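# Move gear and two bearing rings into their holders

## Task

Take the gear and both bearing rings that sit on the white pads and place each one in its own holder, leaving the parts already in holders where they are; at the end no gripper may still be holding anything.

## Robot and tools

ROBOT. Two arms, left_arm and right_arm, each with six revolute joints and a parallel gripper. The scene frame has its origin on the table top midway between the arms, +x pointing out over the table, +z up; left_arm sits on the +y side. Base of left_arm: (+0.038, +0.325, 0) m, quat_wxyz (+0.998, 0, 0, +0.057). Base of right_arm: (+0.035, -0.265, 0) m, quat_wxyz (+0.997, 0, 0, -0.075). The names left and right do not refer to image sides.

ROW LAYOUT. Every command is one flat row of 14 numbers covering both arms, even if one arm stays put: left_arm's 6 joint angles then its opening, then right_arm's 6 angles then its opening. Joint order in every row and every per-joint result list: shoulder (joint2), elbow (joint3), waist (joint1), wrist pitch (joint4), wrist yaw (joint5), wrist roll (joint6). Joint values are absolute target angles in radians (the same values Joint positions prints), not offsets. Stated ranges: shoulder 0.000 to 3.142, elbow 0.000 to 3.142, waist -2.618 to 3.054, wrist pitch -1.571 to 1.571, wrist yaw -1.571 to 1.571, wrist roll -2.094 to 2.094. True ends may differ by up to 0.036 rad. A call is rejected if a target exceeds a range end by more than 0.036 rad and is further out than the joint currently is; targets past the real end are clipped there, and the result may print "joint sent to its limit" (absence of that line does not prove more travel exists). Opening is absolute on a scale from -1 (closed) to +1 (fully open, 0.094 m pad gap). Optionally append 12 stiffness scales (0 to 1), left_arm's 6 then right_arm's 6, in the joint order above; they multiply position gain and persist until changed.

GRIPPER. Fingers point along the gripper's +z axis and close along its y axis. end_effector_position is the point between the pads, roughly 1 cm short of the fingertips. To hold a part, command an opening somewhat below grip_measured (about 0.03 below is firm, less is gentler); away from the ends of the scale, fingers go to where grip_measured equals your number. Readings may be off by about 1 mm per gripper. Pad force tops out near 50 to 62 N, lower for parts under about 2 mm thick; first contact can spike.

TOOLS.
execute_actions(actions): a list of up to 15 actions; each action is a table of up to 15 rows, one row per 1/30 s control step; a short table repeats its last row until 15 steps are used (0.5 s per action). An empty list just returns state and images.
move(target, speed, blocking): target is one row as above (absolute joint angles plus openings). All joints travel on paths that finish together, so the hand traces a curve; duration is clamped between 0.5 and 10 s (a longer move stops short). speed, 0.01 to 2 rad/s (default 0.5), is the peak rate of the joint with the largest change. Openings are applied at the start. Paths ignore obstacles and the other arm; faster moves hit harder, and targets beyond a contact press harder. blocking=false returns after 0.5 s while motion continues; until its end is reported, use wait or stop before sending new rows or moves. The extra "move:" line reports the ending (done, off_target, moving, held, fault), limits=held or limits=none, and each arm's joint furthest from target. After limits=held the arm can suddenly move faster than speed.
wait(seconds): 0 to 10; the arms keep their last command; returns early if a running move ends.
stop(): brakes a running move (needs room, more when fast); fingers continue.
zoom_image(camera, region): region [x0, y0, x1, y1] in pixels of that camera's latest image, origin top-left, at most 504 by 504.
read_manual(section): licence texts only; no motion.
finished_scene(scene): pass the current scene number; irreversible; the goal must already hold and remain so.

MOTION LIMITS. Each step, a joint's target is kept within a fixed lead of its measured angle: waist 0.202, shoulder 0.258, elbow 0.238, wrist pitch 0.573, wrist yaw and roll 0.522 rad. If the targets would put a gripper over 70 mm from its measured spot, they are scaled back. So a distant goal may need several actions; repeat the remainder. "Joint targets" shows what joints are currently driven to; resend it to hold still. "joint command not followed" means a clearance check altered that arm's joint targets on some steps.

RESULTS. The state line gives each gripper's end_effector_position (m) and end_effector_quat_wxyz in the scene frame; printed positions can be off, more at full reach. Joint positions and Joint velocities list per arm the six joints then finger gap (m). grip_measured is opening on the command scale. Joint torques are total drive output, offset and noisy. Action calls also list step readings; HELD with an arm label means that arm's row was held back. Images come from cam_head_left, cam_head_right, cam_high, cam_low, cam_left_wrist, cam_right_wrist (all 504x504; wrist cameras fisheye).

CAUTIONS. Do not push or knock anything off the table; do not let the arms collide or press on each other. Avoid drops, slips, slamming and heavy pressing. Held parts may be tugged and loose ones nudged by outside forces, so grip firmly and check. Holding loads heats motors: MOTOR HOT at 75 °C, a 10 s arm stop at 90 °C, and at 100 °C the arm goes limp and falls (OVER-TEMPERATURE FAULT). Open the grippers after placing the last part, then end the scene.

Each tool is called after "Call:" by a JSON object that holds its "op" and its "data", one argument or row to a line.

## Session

Call:
{"op": "execute_actions", "data": {
  "actions": []
}}

Scene clock: 0.00 s.
left_arm: end_effector_position=(+0.2744, +0.2826, +0.2009) grip_measured=+1.000 end_effector_quat_wxyz=(+0.456, +0.009, +0.888, -0.052) | right_arm: end_effector_position=(+0.2687, -0.1413, +0.2286) grip_measured=+1.000 end_effector_quat_wxyz=(+0.097, +0.643, +0.751, +0.112)
Joint names: [shoulder, elbow, waist, wrist pitch, wrist yaw, wrist roll]
Joint positions: left_arm=[ 0.582  0.67  -0.392 -0.71  -0.126 -0.193  0.094] | right_arm=[ 1.347  1.474  0.71  -1.423  0.117  1.96   0.094]
Joint velocities: left_arm=[-0.007 -0.017 -0.002  0.007 -0.007  0.007  0.   ] | right_arm=[ 0.002 -0.027 -0.002 -0.022 -0.007  0.007  0.   ]
Joint torques (N m, as the arm reports them, + toward a larger angle): no reading
Joint targets: left_arm=[0.577 0.681 -0.392 -0.705 -0.129 -0.191] | right_arm=[1.338 1.485 0.710 -1.425 0.125 1.959]
Joint stiffness scale: left_arm=[1. 1. 1. 1. 1. 1.] | right_arm=[1. 1. 1. 1. 1. 1.]

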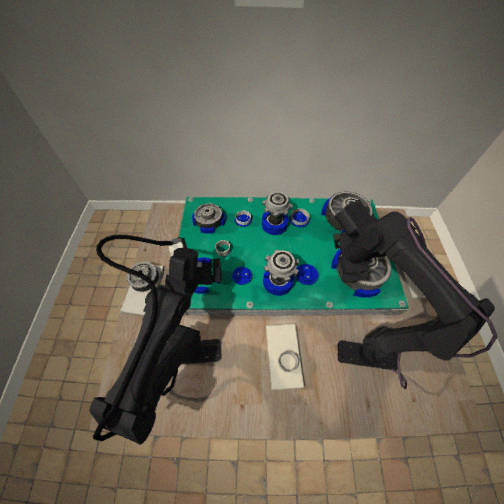

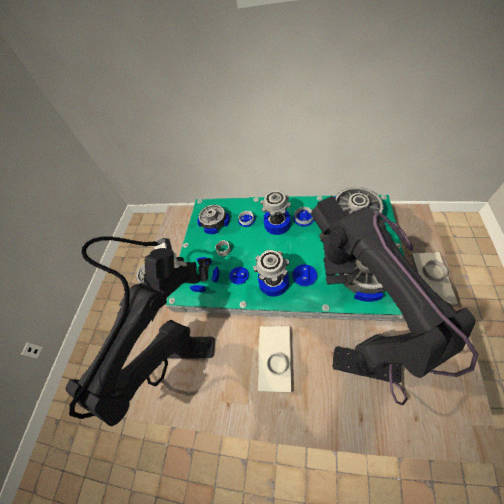

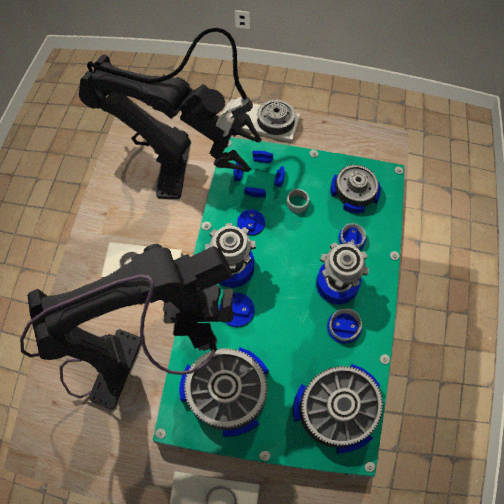

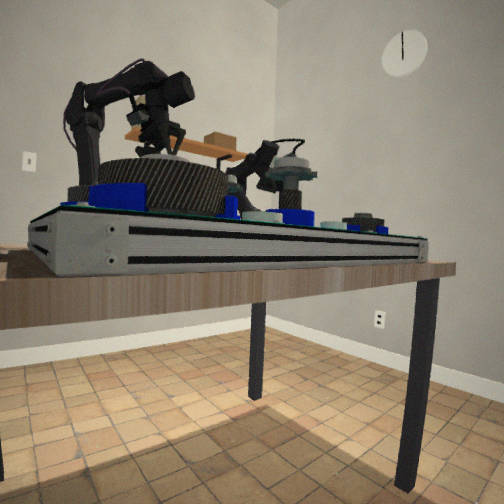

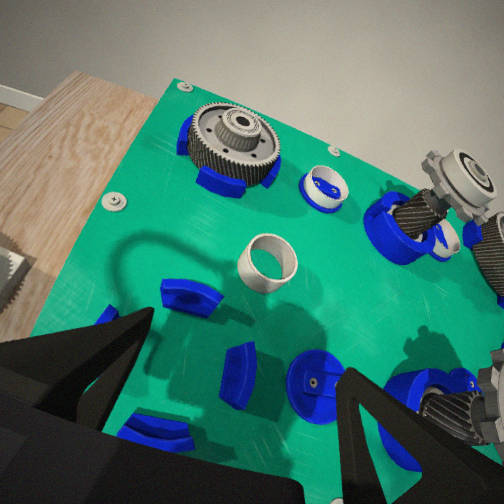

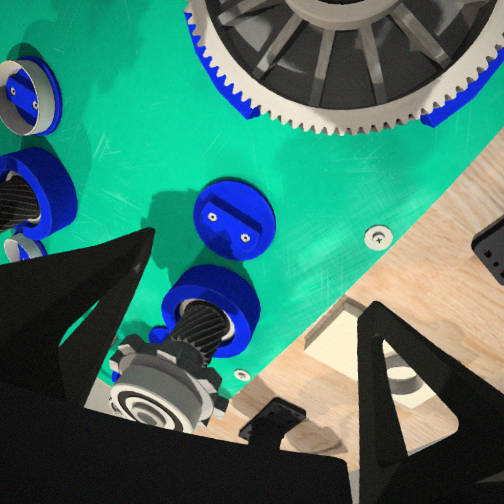

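Call:
{"op": "zoom_image", "data": {
  "camera": "cam_head_right",
  "region": [230, 230, 480, 410]
}}

Call:
{"op": "zoom_image", "data": {
  "camera": "cam_head_left",
  "region": [90, 220, 340, 400]
}}

Region (230, 230, 480, 410) of cam_head_right's 504x504 image, scaled by 2.016, with more detail than that image has; it fills the top 363 rows of this view, and the rest is white.

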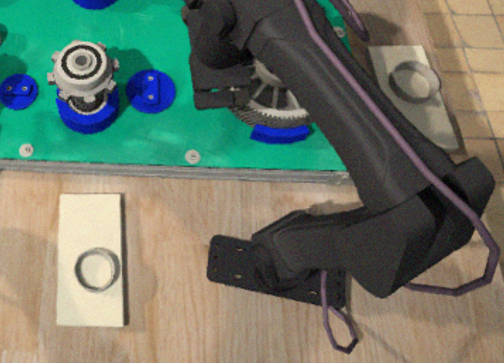

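Region (90, 220, 340, 400) of cam_head_left's 504x504 image, scaled by 2.016, with more detail than that image has; it fills the top 363 rows of this view, and the rest is white.

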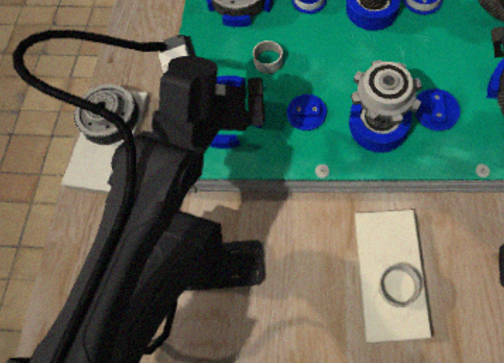

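Call:
{"op": "move", "data": {
  "target": [1.745,1.62,0.431,-1.42,-0.012,-1.1,1,1.99,1.99,-0.523,-1.54,0,0.9,1],
  "speed": 1.0
}}

Scene clock: 4.10 s.
left_arm: end_effector_position=(+0.3100, +0.4941, +0.1492) grip_measured=+1.000 end_effector_quat_wxyz=(-0.005, +0.729, -0.684, -0.006) | right_arm: end_effector_position=(+0.3282, -0.5025, +0.1619) grip_measured=+1.000 end_effector_quat_wxyz=(+0.004, +0.713, +0.701, -0.003)
Joint names: [shoulder, elbow, waist, wrist pitch, wrist yaw, wrist roll]
Joint positions: left_arm=[ 1.75   1.586  0.43  -1.401 -0.013 -1.09   0.094] | right_arm=[ 1.996  1.961 -0.531 -1.527  0.006  0.906  0.094]
Joint velocities: left_arm=[-0.007 -0.012  0.012 -0.081 -0.022 -0.022  0.   ] | right_arm=[-0.007  0.017 -0.007 -0.022 -0.022 -0.007  0.   ]
Joint torques (N m, as the arm reports them, + toward a larger angle): left_arm=[-7.21  9.6   0.09  0.15 -0.03 -0.14] | right_arm=[-10.28   6.95   0.71  -0.02  -0.09  -0.09]
Joint targets: left_arm=[1.745 1.620 0.431 -1.420 -0.012 -1.100] | right_arm=[1.990 1.990 -0.523 -1.540 0.000 0.900]
Joint stiffness scale: left_arm=[1. 1. 1. 1. 1. 1.] | right_arm=[1. 1. 1. 1. 1. 1.]
move: off_target (left_arm, right_arm); limits=none; left_arm: farthest joint: the elbow, 0.034 radians from its target (0.950 radians at the start); right_arm: farthest joint: the elbow, 0.029 radians from its target (0.516 radians at the start)

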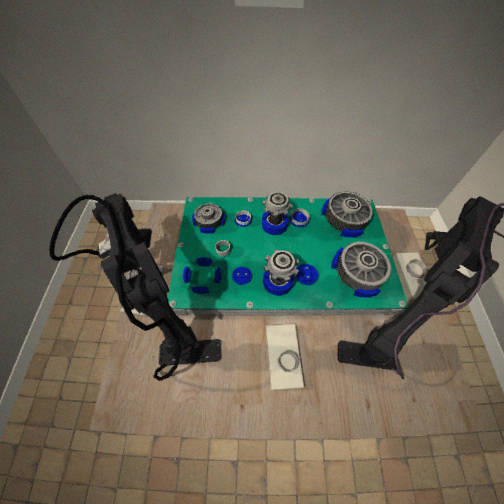

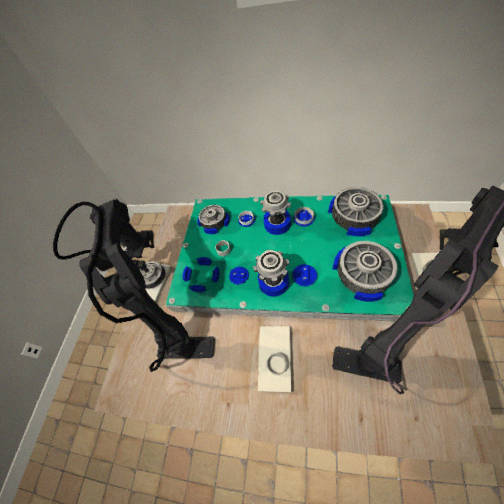

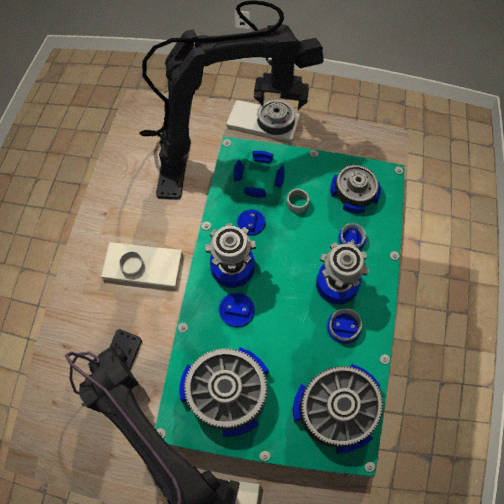

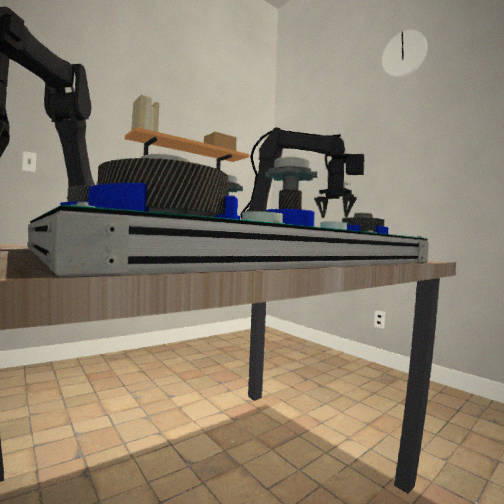

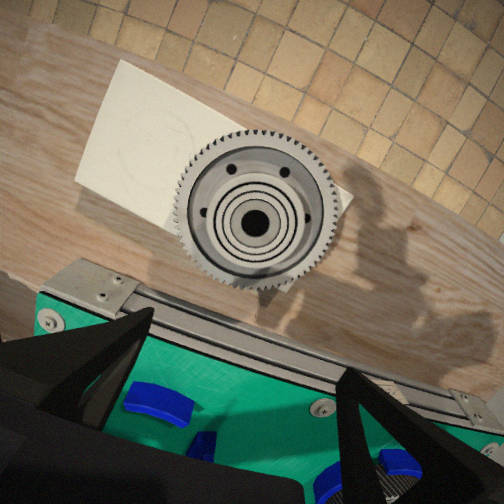

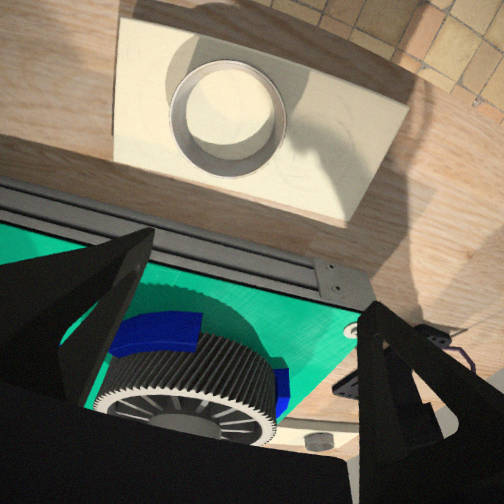

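Call:
{"op": "move", "data": {
  "target": [1.78,1.472,0.54,-1.268,0.0,-1.0,1,2.205,2.01,-0.502,-1.335,0,0.92,1],
  "speed": 0.4
}}

Scene clock: 7.47 s.
left_arm: end_effector_position=(+0.2960, +0.5226, +0.1152) grip_measured=+1.000 end_effector_quat_wxyz=(+0.003, +0.737, -0.676, -0.001) | right_arm: end_effector_position=(+0.3726, -0.5263, +0.0829) grip_measured=+1.000 end_effector_quat_wxyz=(-0.006, +0.708, +0.706, -0.003)
Joint names: [shoulder, elbow, waist, wrist pitch, wrist yaw, wrist roll]
Joint positions: left_arm=[ 1.778  1.485  0.534 -1.283 -0.001 -1.009  0.094] | right_arm=[ 2.215  1.981 -0.509 -1.35   0.005  0.914  0.094]
Joint velocities: left_arm=[ 0.007 -0.027 -0.022  0.037 -0.11   0.037  0.   ] | right_arm=[-0.002  0.002 -0.012 -0.007 -0.022 -0.007  0.   ]
Joint torques (N m, as the arm reports them, + toward a larger angle): left_arm=[-6.88  5.38  0.45  0.52 -0.02  0.09] | right_arm=[-12.4    7.     0.57   0.23  -0.09   0.06]
Joint targets: left_arm=[1.780 1.472 0.540 -1.268 0.000 -1.000] | right_arm=[2.205 2.010 -0.502 -1.335 0.000 0.920]
Joint stiffness scale: left_arm=[1. 1. 1. 1. 1. 1.] | right_arm=[1. 1. 1. 1. 1. 1.]
move: off_target (right_arm); limits=none; left_arm: farthest joint: the wrist pitch, 0.015 radians from its target (0.133 radians at the start); right_arm: farthest joint: the elbow, 0.029 radians from its target (0.049 radians at the start)

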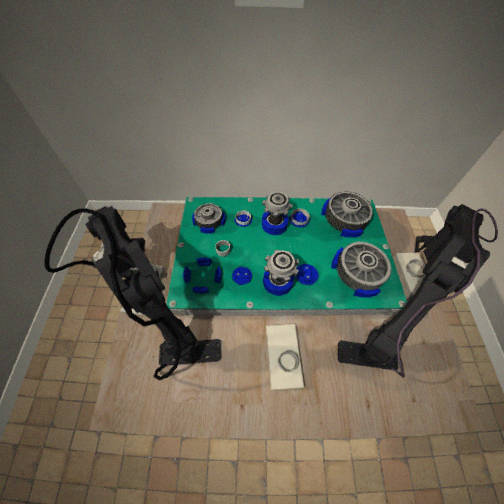

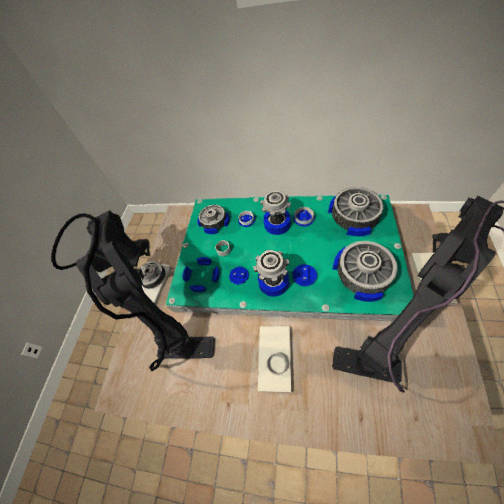

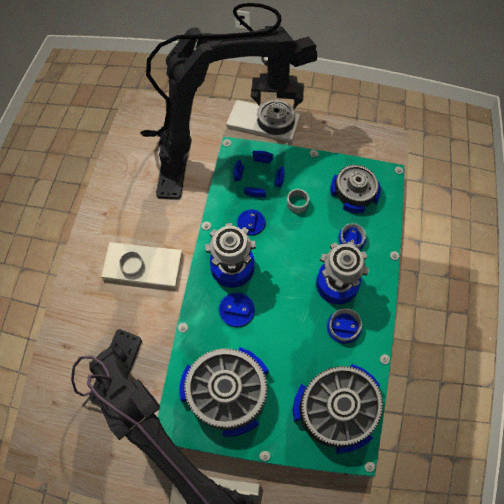

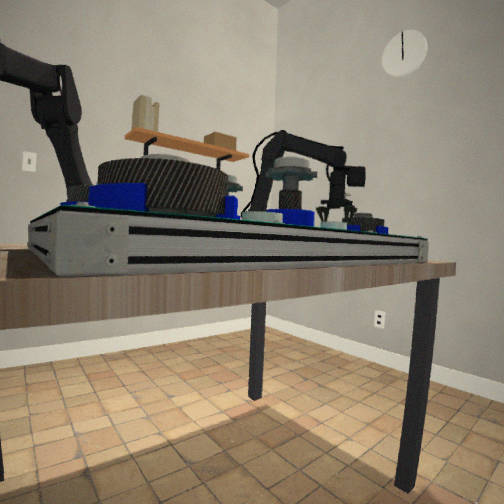

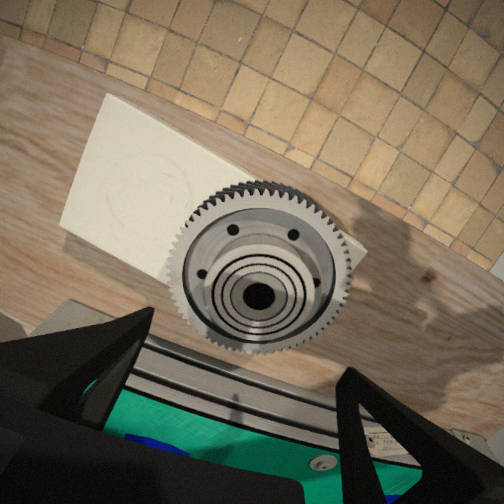

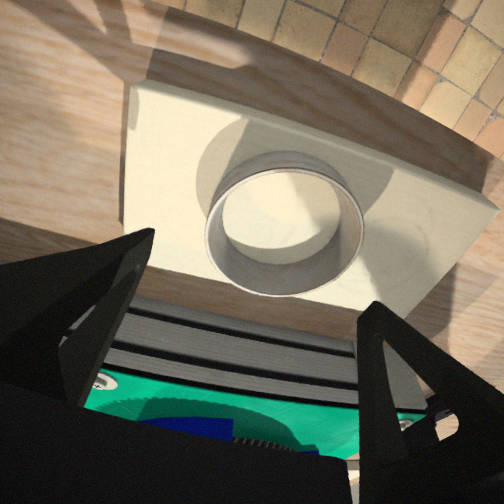

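Call:
{"op": "move", "data": {
  "target": [1.775,1.353,0.518,-1.145,0.0,-1.0,0.5,2.158,1.82,-0.502,-1.197,0,0.92,1],
  "speed": 0.3
}}

Scene clock: 9.97 s.
left_arm: end_effector_position=(+0.2958, +0.5193, +0.0856) grip_measured=+0.501 end_effector_quat_wxyz=(+0.000, +0.735, -0.678, -0.000) | right_arm: end_effector_position=(+0.3682, -0.5228, +0.0533) grip_measured=+1.000 end_effector_quat_wxyz=(-0.003, +0.708, +0.706, -0.003)
Joint names: [shoulder, elbow, waist, wrist pitch, wrist yaw, wrist roll]
Joint positions: left_arm=[ 1.778  1.366  0.527 -1.16  -0.001 -1.009  0.071] | right_arm=[ 2.192  1.826 -0.509 -1.212  0.005  0.914  0.094]
Joint velocities: left_arm=[-0.012 -0.012 -0.007 -0.081  0.022  0.022 -0.001] | right_arm=[-0.007 -0.007 -0.017 -0.007 -0.007 -0.051  0.   ]
Joint torques (N m, as the arm reports them, + toward a larger angle): left_arm=[-7.16  5.25 -0.67  0.54 -0.02  0.07] | right_arm=[-14.31   4.69   0.67   0.24  -0.1    0.04]
Joint targets: left_arm=[1.775 1.353 0.518 -1.145 -0.000 -1.000] | right_arm=[2.158 1.820 -0.502 -1.197 0.000 0.920]
Joint stiffness scale: left_arm=[1. 1. 1. 1. 1. 1.] | right_arm=[1. 1. 1. 1. 1. 1.]
move: off_target (right_arm); limits=none; left_arm: farthest joint: the wrist pitch, 0.015 radians from its target (0.138 radians at the start); right_arm: farthest joint: the shoulder, 0.034 radians from its target (0.057 radians at the start)

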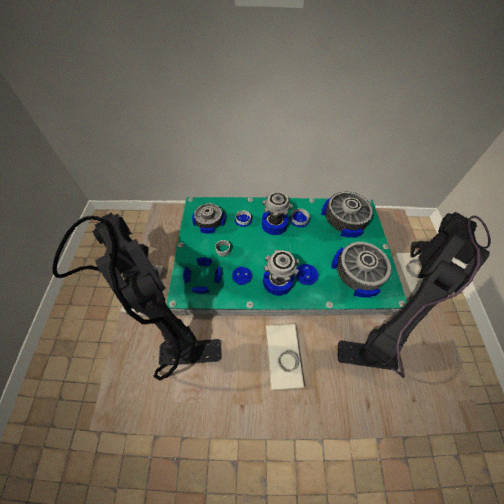

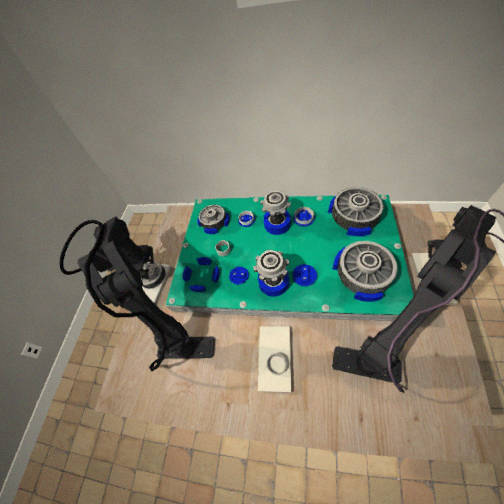

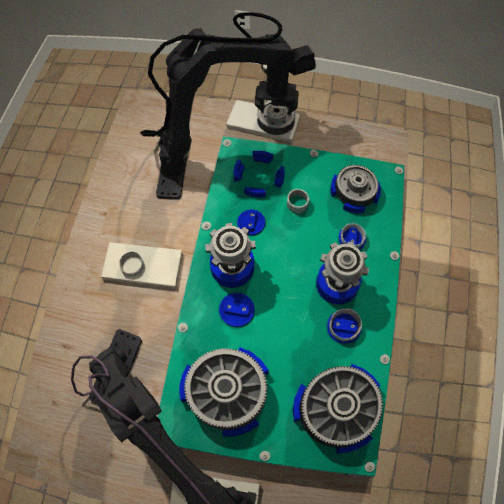

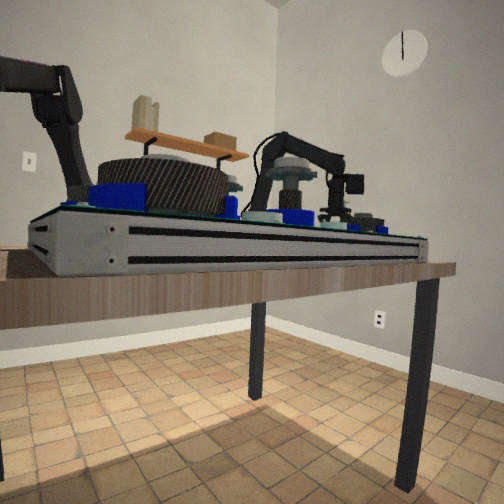

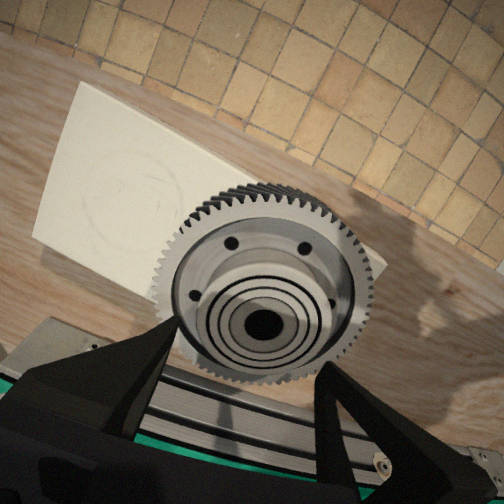

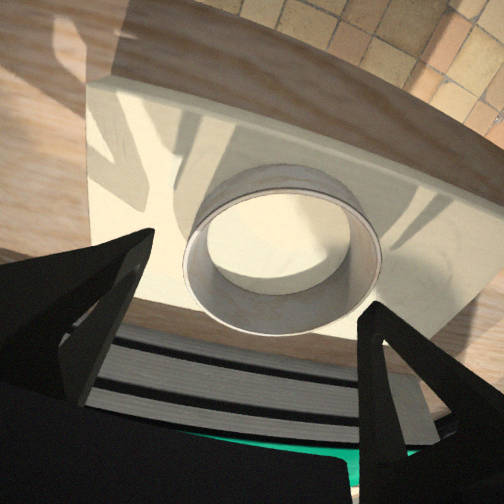

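Call:
{"op": "move", "data": {
  "target": [1.795,1.303,0.522,-1.082,0.0,-1.0,0.5,2.145,1.768,-0.515,-1.152,0,0.92,1],
  "speed": 0.15
}}

Scene clock: 11.67 s.
left_arm: end_effector_position=(+0.2961, +0.5195, +0.0694) grip_measured=+0.501 end_effector_quat_wxyz=(+0.000, +0.735, -0.678, -0.000) | right_arm: end_effector_position=(+0.3660, -0.5211, +0.0456) grip_measured=+1.000 end_effector_quat_wxyz=(-0.000, +0.708, +0.706, -0.003)
Joint names: [shoulder, elbow, waist, wrist pitch, wrist yaw, wrist roll]
Joint positions: left_arm=[ 1.791  1.317  0.527 -1.097 -0.001 -1.009  0.071] | right_arm=[ 2.178  1.773 -0.509 -1.167  0.005  0.914  0.094]
Joint velocities: left_arm=[-0.012 -0.012 -0.002 -0.051  0.007  0.007  0.001] | right_arm=[ 0.007 -0.012 -0.002  0.007 -0.007 -0.007  0.   ]
Joint torques (N m, as the arm reports them, + toward a larger angle): left_arm=[-6.77  5.11 -0.34  0.52 -0.02  0.08] | right_arm=[-14.04   4.76  -0.46   0.23  -0.09   0.05]
Joint targets: left_arm=[1.795 1.303 0.522 -1.082 0.000 -1.000] | right_arm=[2.145 1.768 -0.515 -1.152 0.000 0.920]
Joint stiffness scale: left_arm=[1. 1. 1. 1. 1. 1.] | right_arm=[1. 1. 1. 1. 1. 1.]
move: off_target (right_arm); limits=none; left_arm: farthest joint: the wrist pitch, 0.015 radians from its target (0.078 radians at the start); right_arm: farthest joint: the shoulder, 0.033 radians from its target (0.047 radians at the start)

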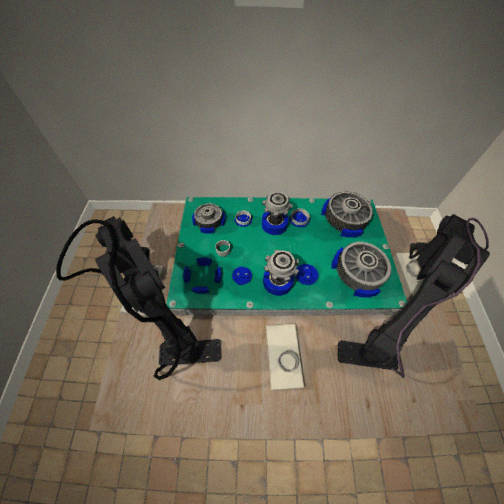

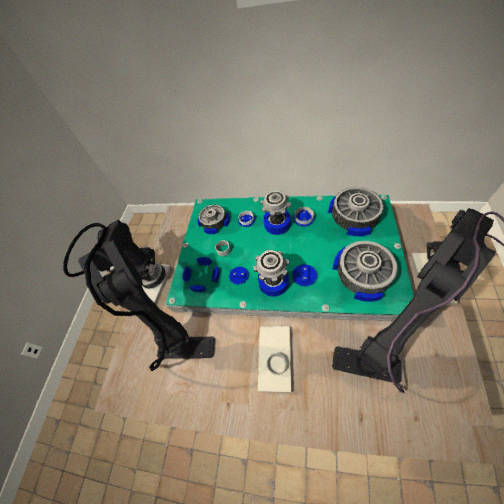

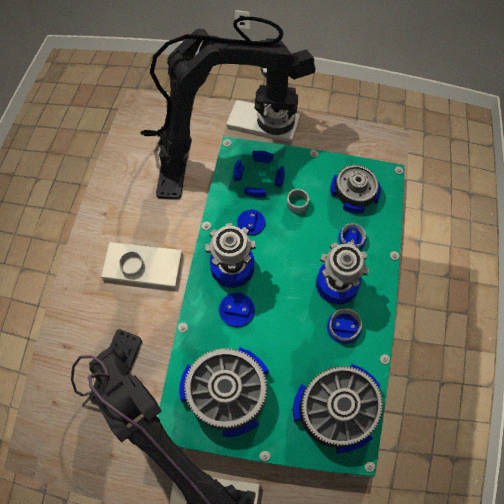

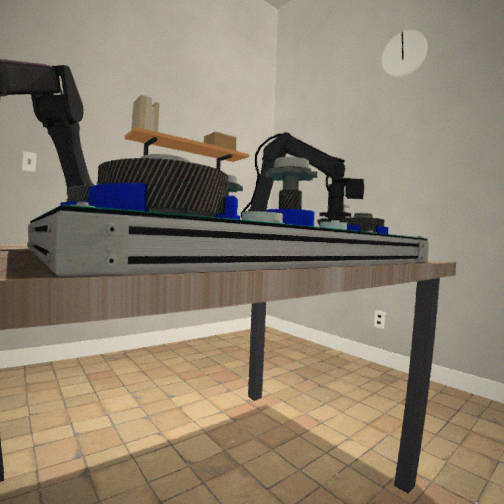

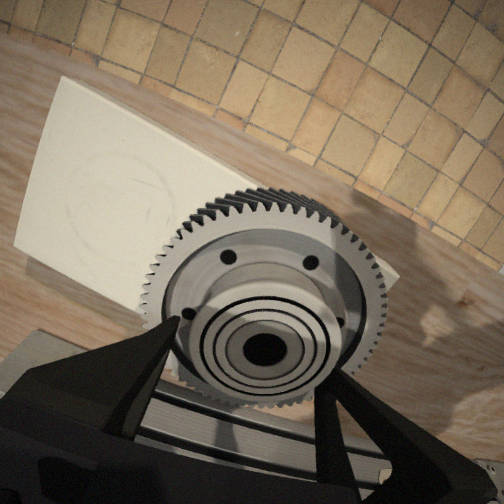

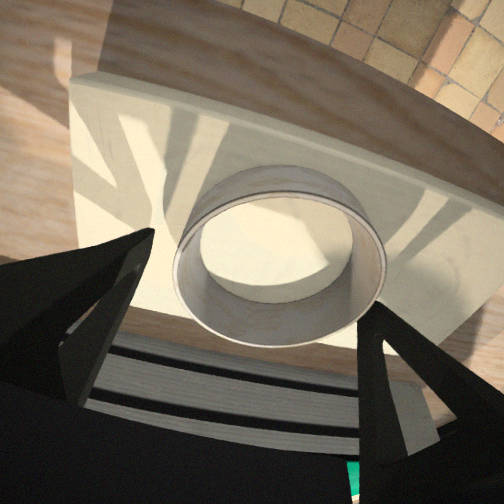

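Call:
{"op": "execute_actions", "data": {
  "actions": [
    [[1.795,1.292,0.522,-1.072,0,-1.0,0.45,2.145,1.768,-0.512,-1.155,0,0.92,0.8],[1.795,1.292,0.522,-1.072,0,-1.0,0.45,2.145,1.768,-0.512,-1.155,0,0.92,0.76],[1.795,1.292,0.522,-1.072,0,-1.0,0.45,2.145,1.768,-0.512,-1.155,0,0.92,0.72],[1.795,1.292,0.522,-1.072,0,-1.0,0.45,2.145,1.768,-0.512,-1.155,0,0.92,0.69],[1.795,1.292,0.522,-1.072,0,-1.0,0.42,2.145,1.768,-0.512,-1.155,0,0.92,0.66],[1.795,1.292,0.522,-1.072,0,-1.0,0.39,2.145,1.768,-0.512,-1.155,0,0.92,0.64],[1.795,1.292,0.522,-1.072,0,-1.0,0.36,2.145,1.768,-0.512,-1.155,0,0.92,0.62],[1.795,1.292,0.522,-1.072,0,-1.0,0.33,2.145,1.768,-0.512,-1.155,0,0.92,0.60],[1.795,1.292,0.522,-1.072,0,-1.0,0.30,2.145,1.768,-0.512,-1.155,0,0.92,0.58],[1.795,1.292,0.522,-1.072,0,-1.0,0.28,2.145,1.768,-0.512,-1.155,0,0.92,0.56],[1.795,1.292,0.522,-1.072,0,-1.0,0.26,2.145,1.768,-0.512,-1.155,0,0.92,0.54],[1.795,1.292,0.522,-1.072,0,-1.0,0.24,2.145,1.768,-0.512,-1.155,0,0.92,0.53],[1.795,1.292,0.522,-1.072,0,-1.0,0.22,2.145,1.768,-0.512,-1.155,0,0.92,0.53],[1.795,1.292,0.522,-1.072,0,-1.0,0.20,2.145,1.768,-0.512,-1.155,0,0.92,0.53],[1.795,1.292,0.522,-1.072,0,-1.0,0.18,2.145,1.768,-0.512,-1.155,0,0.92,0.53]]
  ]
}}

Scene clock: 12.93 s.
left_arm: end_effector_position=(+0.2967, +0.5200, +0.0680) grip_measured=+0.234 end_effector_quat_wxyz=(-0.002, +0.735, -0.678, -0.000) | right_arm: end_effector_position=(+0.3661, -0.5211, +0.0456) grip_measured=+0.562 end_effector_quat_wxyz=(-0.000, +0.708, +0.706, -0.002)
Joint names: [shoulder, elbow, waist, wrist pitch, wrist yaw, wrist roll]
Joint positions: left_arm=[ 1.791  1.311  0.527 -1.087 -0.001 -1.009  0.058] | right_arm=[ 2.178  1.773 -0.509 -1.167  0.005  0.914  0.073]
Joint velocities: left_arm=[ 0.002  0.017  0.012 -0.051  0.095 -0.051 -0.002] | right_arm=[ 0.002 -0.012 -0.012  0.037  0.081  0.022 -0.   ]
Joint torques (N m, as the arm reports them, + toward a larger angle): left_arm=[-6.7   4.57 -0.43  0.56 -0.02  0.08] | right_arm=[-14.08   4.73  -0.23   0.22  -0.07   0.05]
Joint targets: left_arm=[1.795 1.292 0.522 -1.072 -0.000 -1.000] | right_arm=[2.145 1.768 -0.512 -1.155 -0.000 0.920]
Joint stiffness scale: left_arm=[1. 1. 1. 1. 1. 1.] | right_arm=[1. 1. 1. 1. 1. 1.]
Step readings (joint positions):
0: left_arm=[1.791 1.317 0.527 -1.097 -0.001 -1.009] | right_arm=[2.178 1.773 -0.509 -1.167 0.005 0.914]
1: left_arm=[1.791 1.317 0.527 -1.096 -0.001 -1.009] | right_arm=[2.178 1.773 -0.509 -1.167 0.005 0.914]
2: left_arm=[1.791 1.317 0.527 -1.094 -0.001 -1.009] | right_arm=[2.178 1.773 -0.509 -1.167 0.005 0.914]
4: left_arm=[1.791 1.317 0.527 -1.091 -0.001 -1.009] | right_arm=[2.178 1.773 -0.509 -1.167 0.005 0.914]
8: left_arm=[1.791 1.317 0.527 -1.088 -0.001 -1.009] | right_arm=[2.178 1.773 -0.509 -1.167 0.005 0.914]
15: Joint positions above

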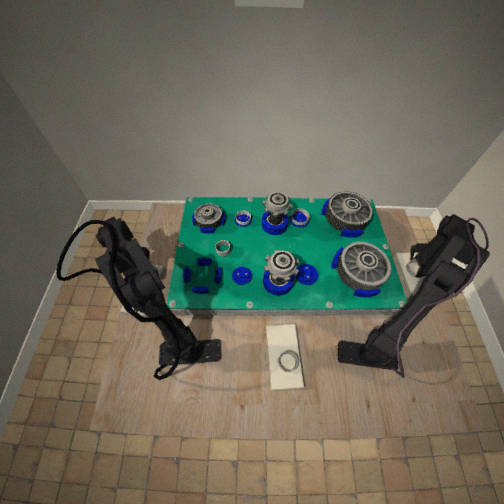

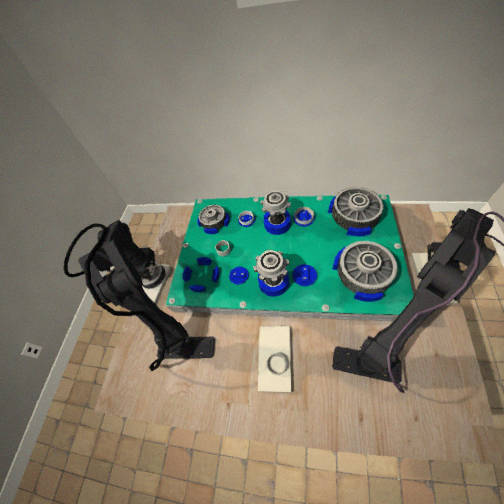

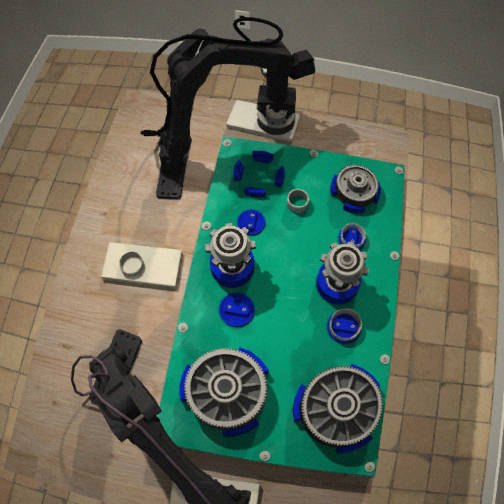

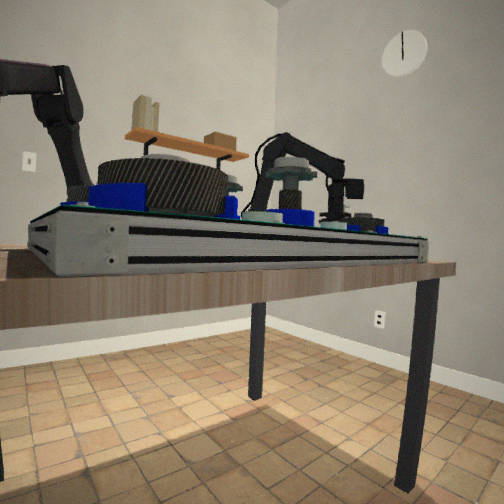

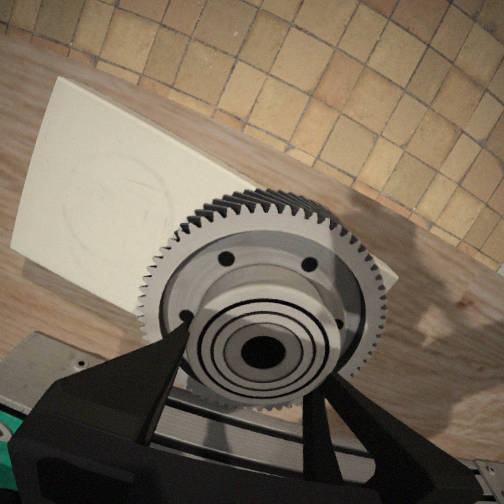

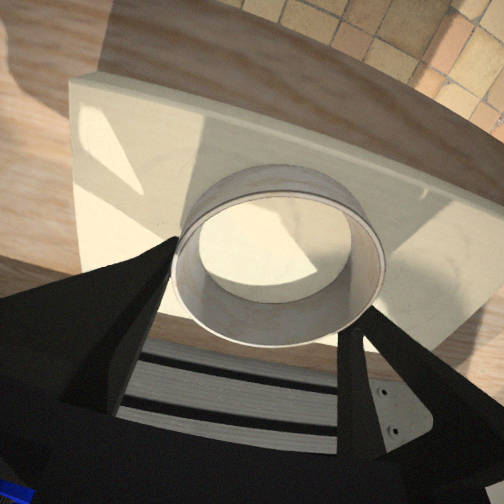

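Call:
{"op": "move", "data": {
  "target": [1.665,1.685,0.52,-1.46,-0.02,-1.05,0.18,1.83,1.88,-0.51,-1.56,0,1.0,0.52],
  "speed": 0.5
}}

Scene clock: 15.47 s.
left_arm: end_effector_position=(+0.2883, +0.5126, +0.1574) grip_measured=+0.234 end_effector_quat_wxyz=(+0.006, +0.745, -0.667, +0.001) | right_arm: end_effector_position=(+0.3070, -0.4753, +0.1842) grip_measured=+0.562 end_effector_quat_wxyz=(+0.013, +0.736, +0.677, -0.000)
Joint names: [shoulder, elbow, waist, wrist pitch, wrist yaw, wrist roll]
Joint positions: left_arm=[ 1.741  1.608  0.527 -1.449  0.004 -1.041  0.058] | right_arm=[ 1.852  1.853 -0.509 -1.547  0.005  0.994  0.073]
Joint velocities: left_arm=[ 0.002 -0.032  0.012 -0.022 -0.081 -0.051  0.   ] | right_arm=[ 0.007 -0.002 -0.017 -0.022  0.037  0.037 -0.001]
Joint torques (N m, as the arm reports them, + toward a larger angle): left_arm=[-12.3   13.38  -0.55   0.19  -0.23  -0.15] | right_arm=[-10.26   6.63  -0.07   0.01  -0.08   0.04]
Joint targets: left_arm=[1.665 1.685 0.520 -1.460 -0.020 -1.050] | right_arm=[1.830 1.880 -0.510 -1.560 0.000 1.000]
Joint stiffness scale: left_arm=[1. 1. 1. 1. 1. 1.] | right_arm=[1. 1. 1. 1. 1. 1.]
move: off_target (left_arm, right_arm); limits=none; left_arm: farthest joint: the elbow, 0.077 radians from its target (0.374 radians at the start); right_arm: farthest joint: the elbow, 0.027 radians from its target (0.107 radians at the start)

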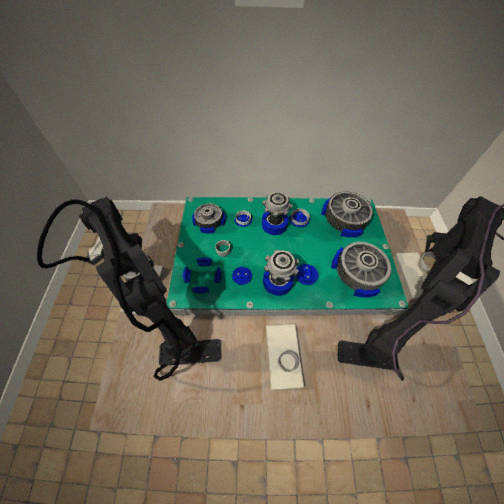

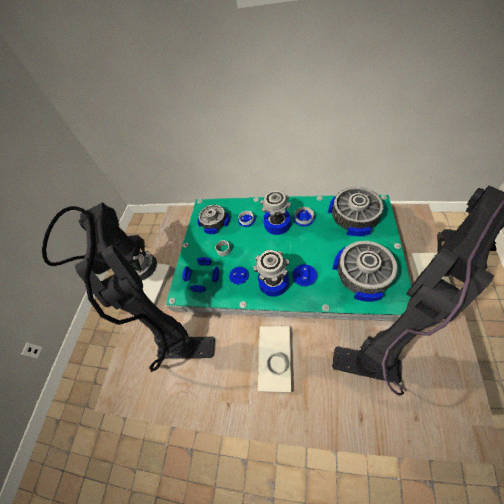

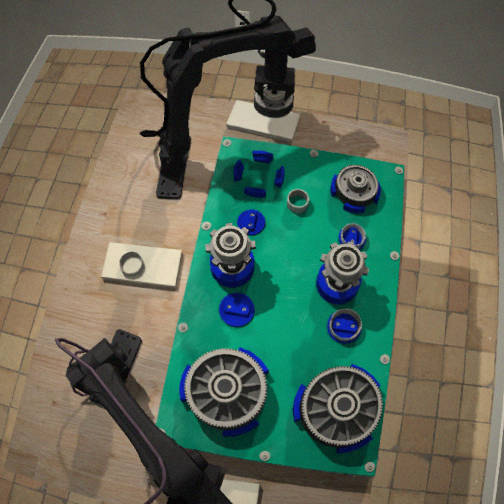

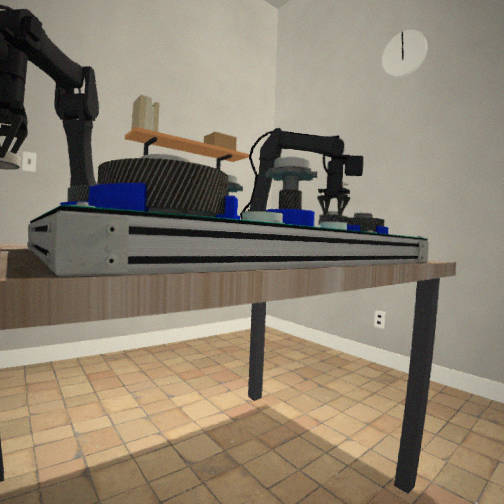

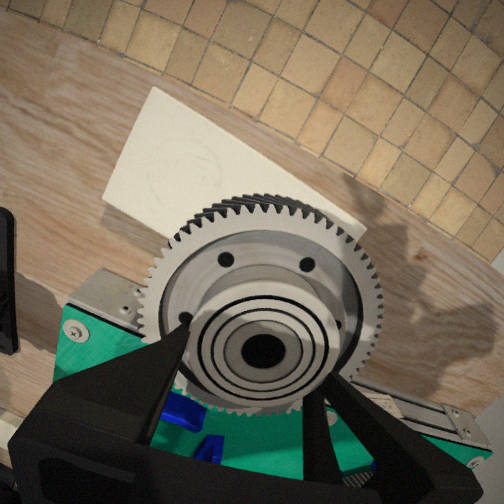

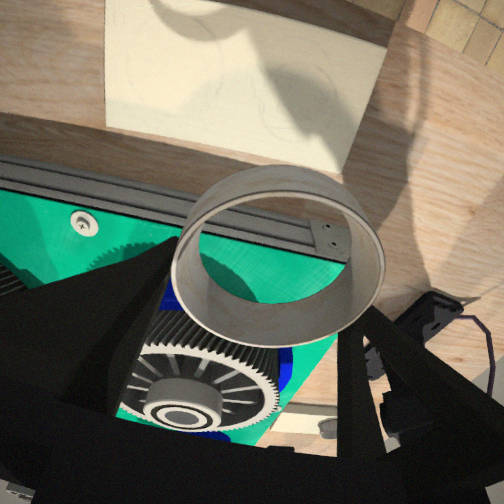

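Call:
{"op": "move", "data": {
  "target": [1.475,1.40,-0.241,-1.385,-0.025,-1.72,0.18,1.85,1.87,0.79,-1.56,0,2.075,0.52],
  "speed": 0.8
}}

Scene clock: 18.40 s.
left_arm: end_effector_position=(+0.3025, +0.2931, +0.1471) grip_measured=+0.234 end_effector_quat_wxyz=(-0.001, -0.712, +0.702, +0.000) | right_arm: end_effector_position=(+0.3080, -0.0552, +0.1842) grip_measured=+0.562 end_effector_quat_wxyz=(-0.001, +0.653, +0.758, +0.013)
Joint names: [shoulder, elbow, waist, wrist pitch, wrist yaw, wrist roll]
Joint positions: left_arm=[ 1.551  1.363 -0.24  -1.383  0.001 -1.71   0.058] | right_arm=[ 1.852  1.853  0.797 -1.547 -0.008  2.069  0.073]
Joint velocities: left_arm=[-0.002  0.007 -0.017  0.066  0.022 -0.051  0.001] | right_arm=[-0.017 -0.022  0.002  0.037  0.037 -0.022 -0.   ]
Joint torques (N m, as the arm reports them, + toward a larger angle): left_arm=[-10.91   9.82   0.03   0.33  -0.25  -0.12] | right_arm=[-8.58  6.07 -0.59  0.01  0.03  0.07]
Joint targets: left_arm=[1.475 1.400 -0.241 -1.385 -0.025 -1.720] | right_arm=[1.850 1.870 0.790 -1.560 -0.000 2.075]
Joint stiffness scale: left_arm=[1. 1. 1. 1. 1. 1.] | right_arm=[1. 1. 1. 1. 1. 1.]
move: off_target (left_arm); limits=none; left_arm: farthest joint: the shoulder, 0.076 radians from its target (0.266 radians at the start); right_arm: farthest joint: the elbow, 0.017 radians from its target (0.017 radians at the start)

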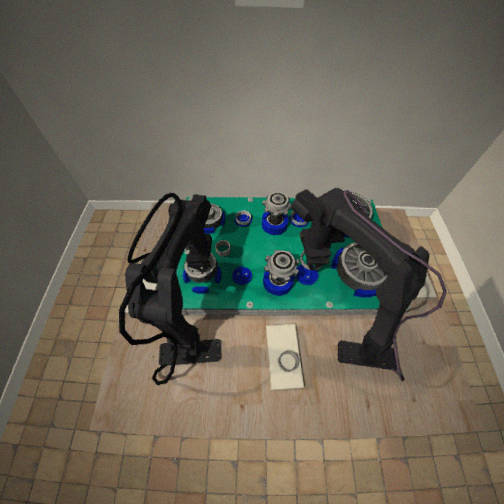

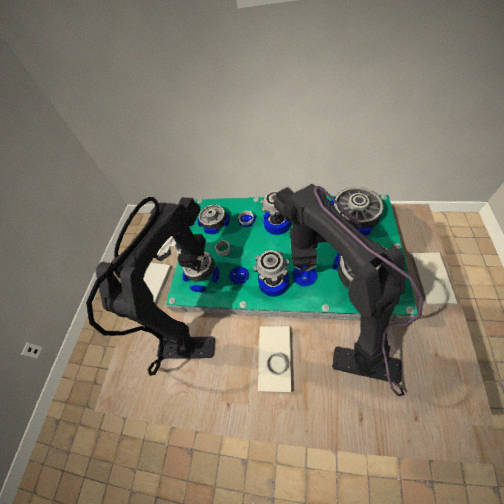

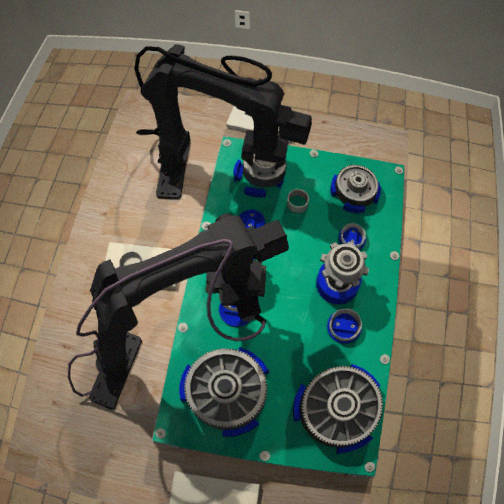

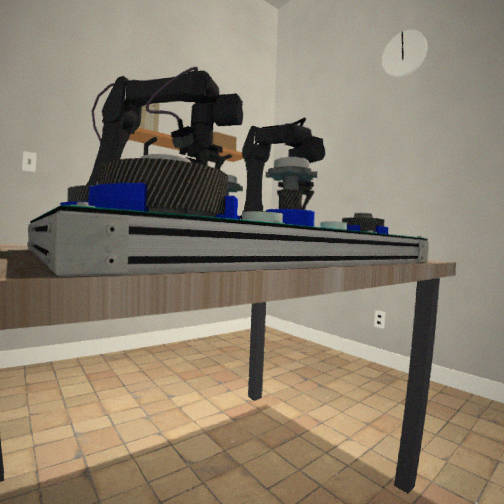

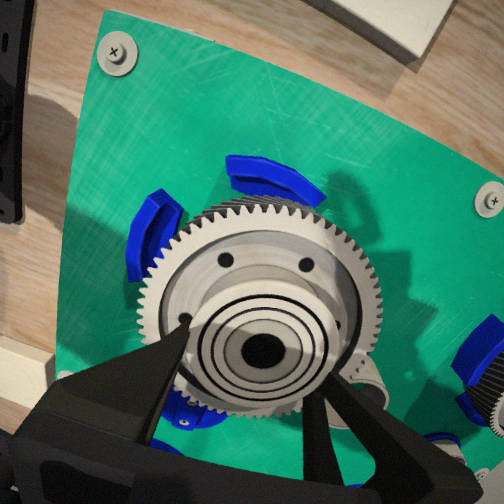

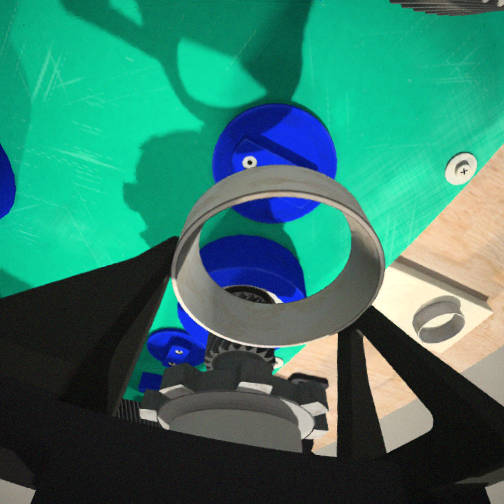

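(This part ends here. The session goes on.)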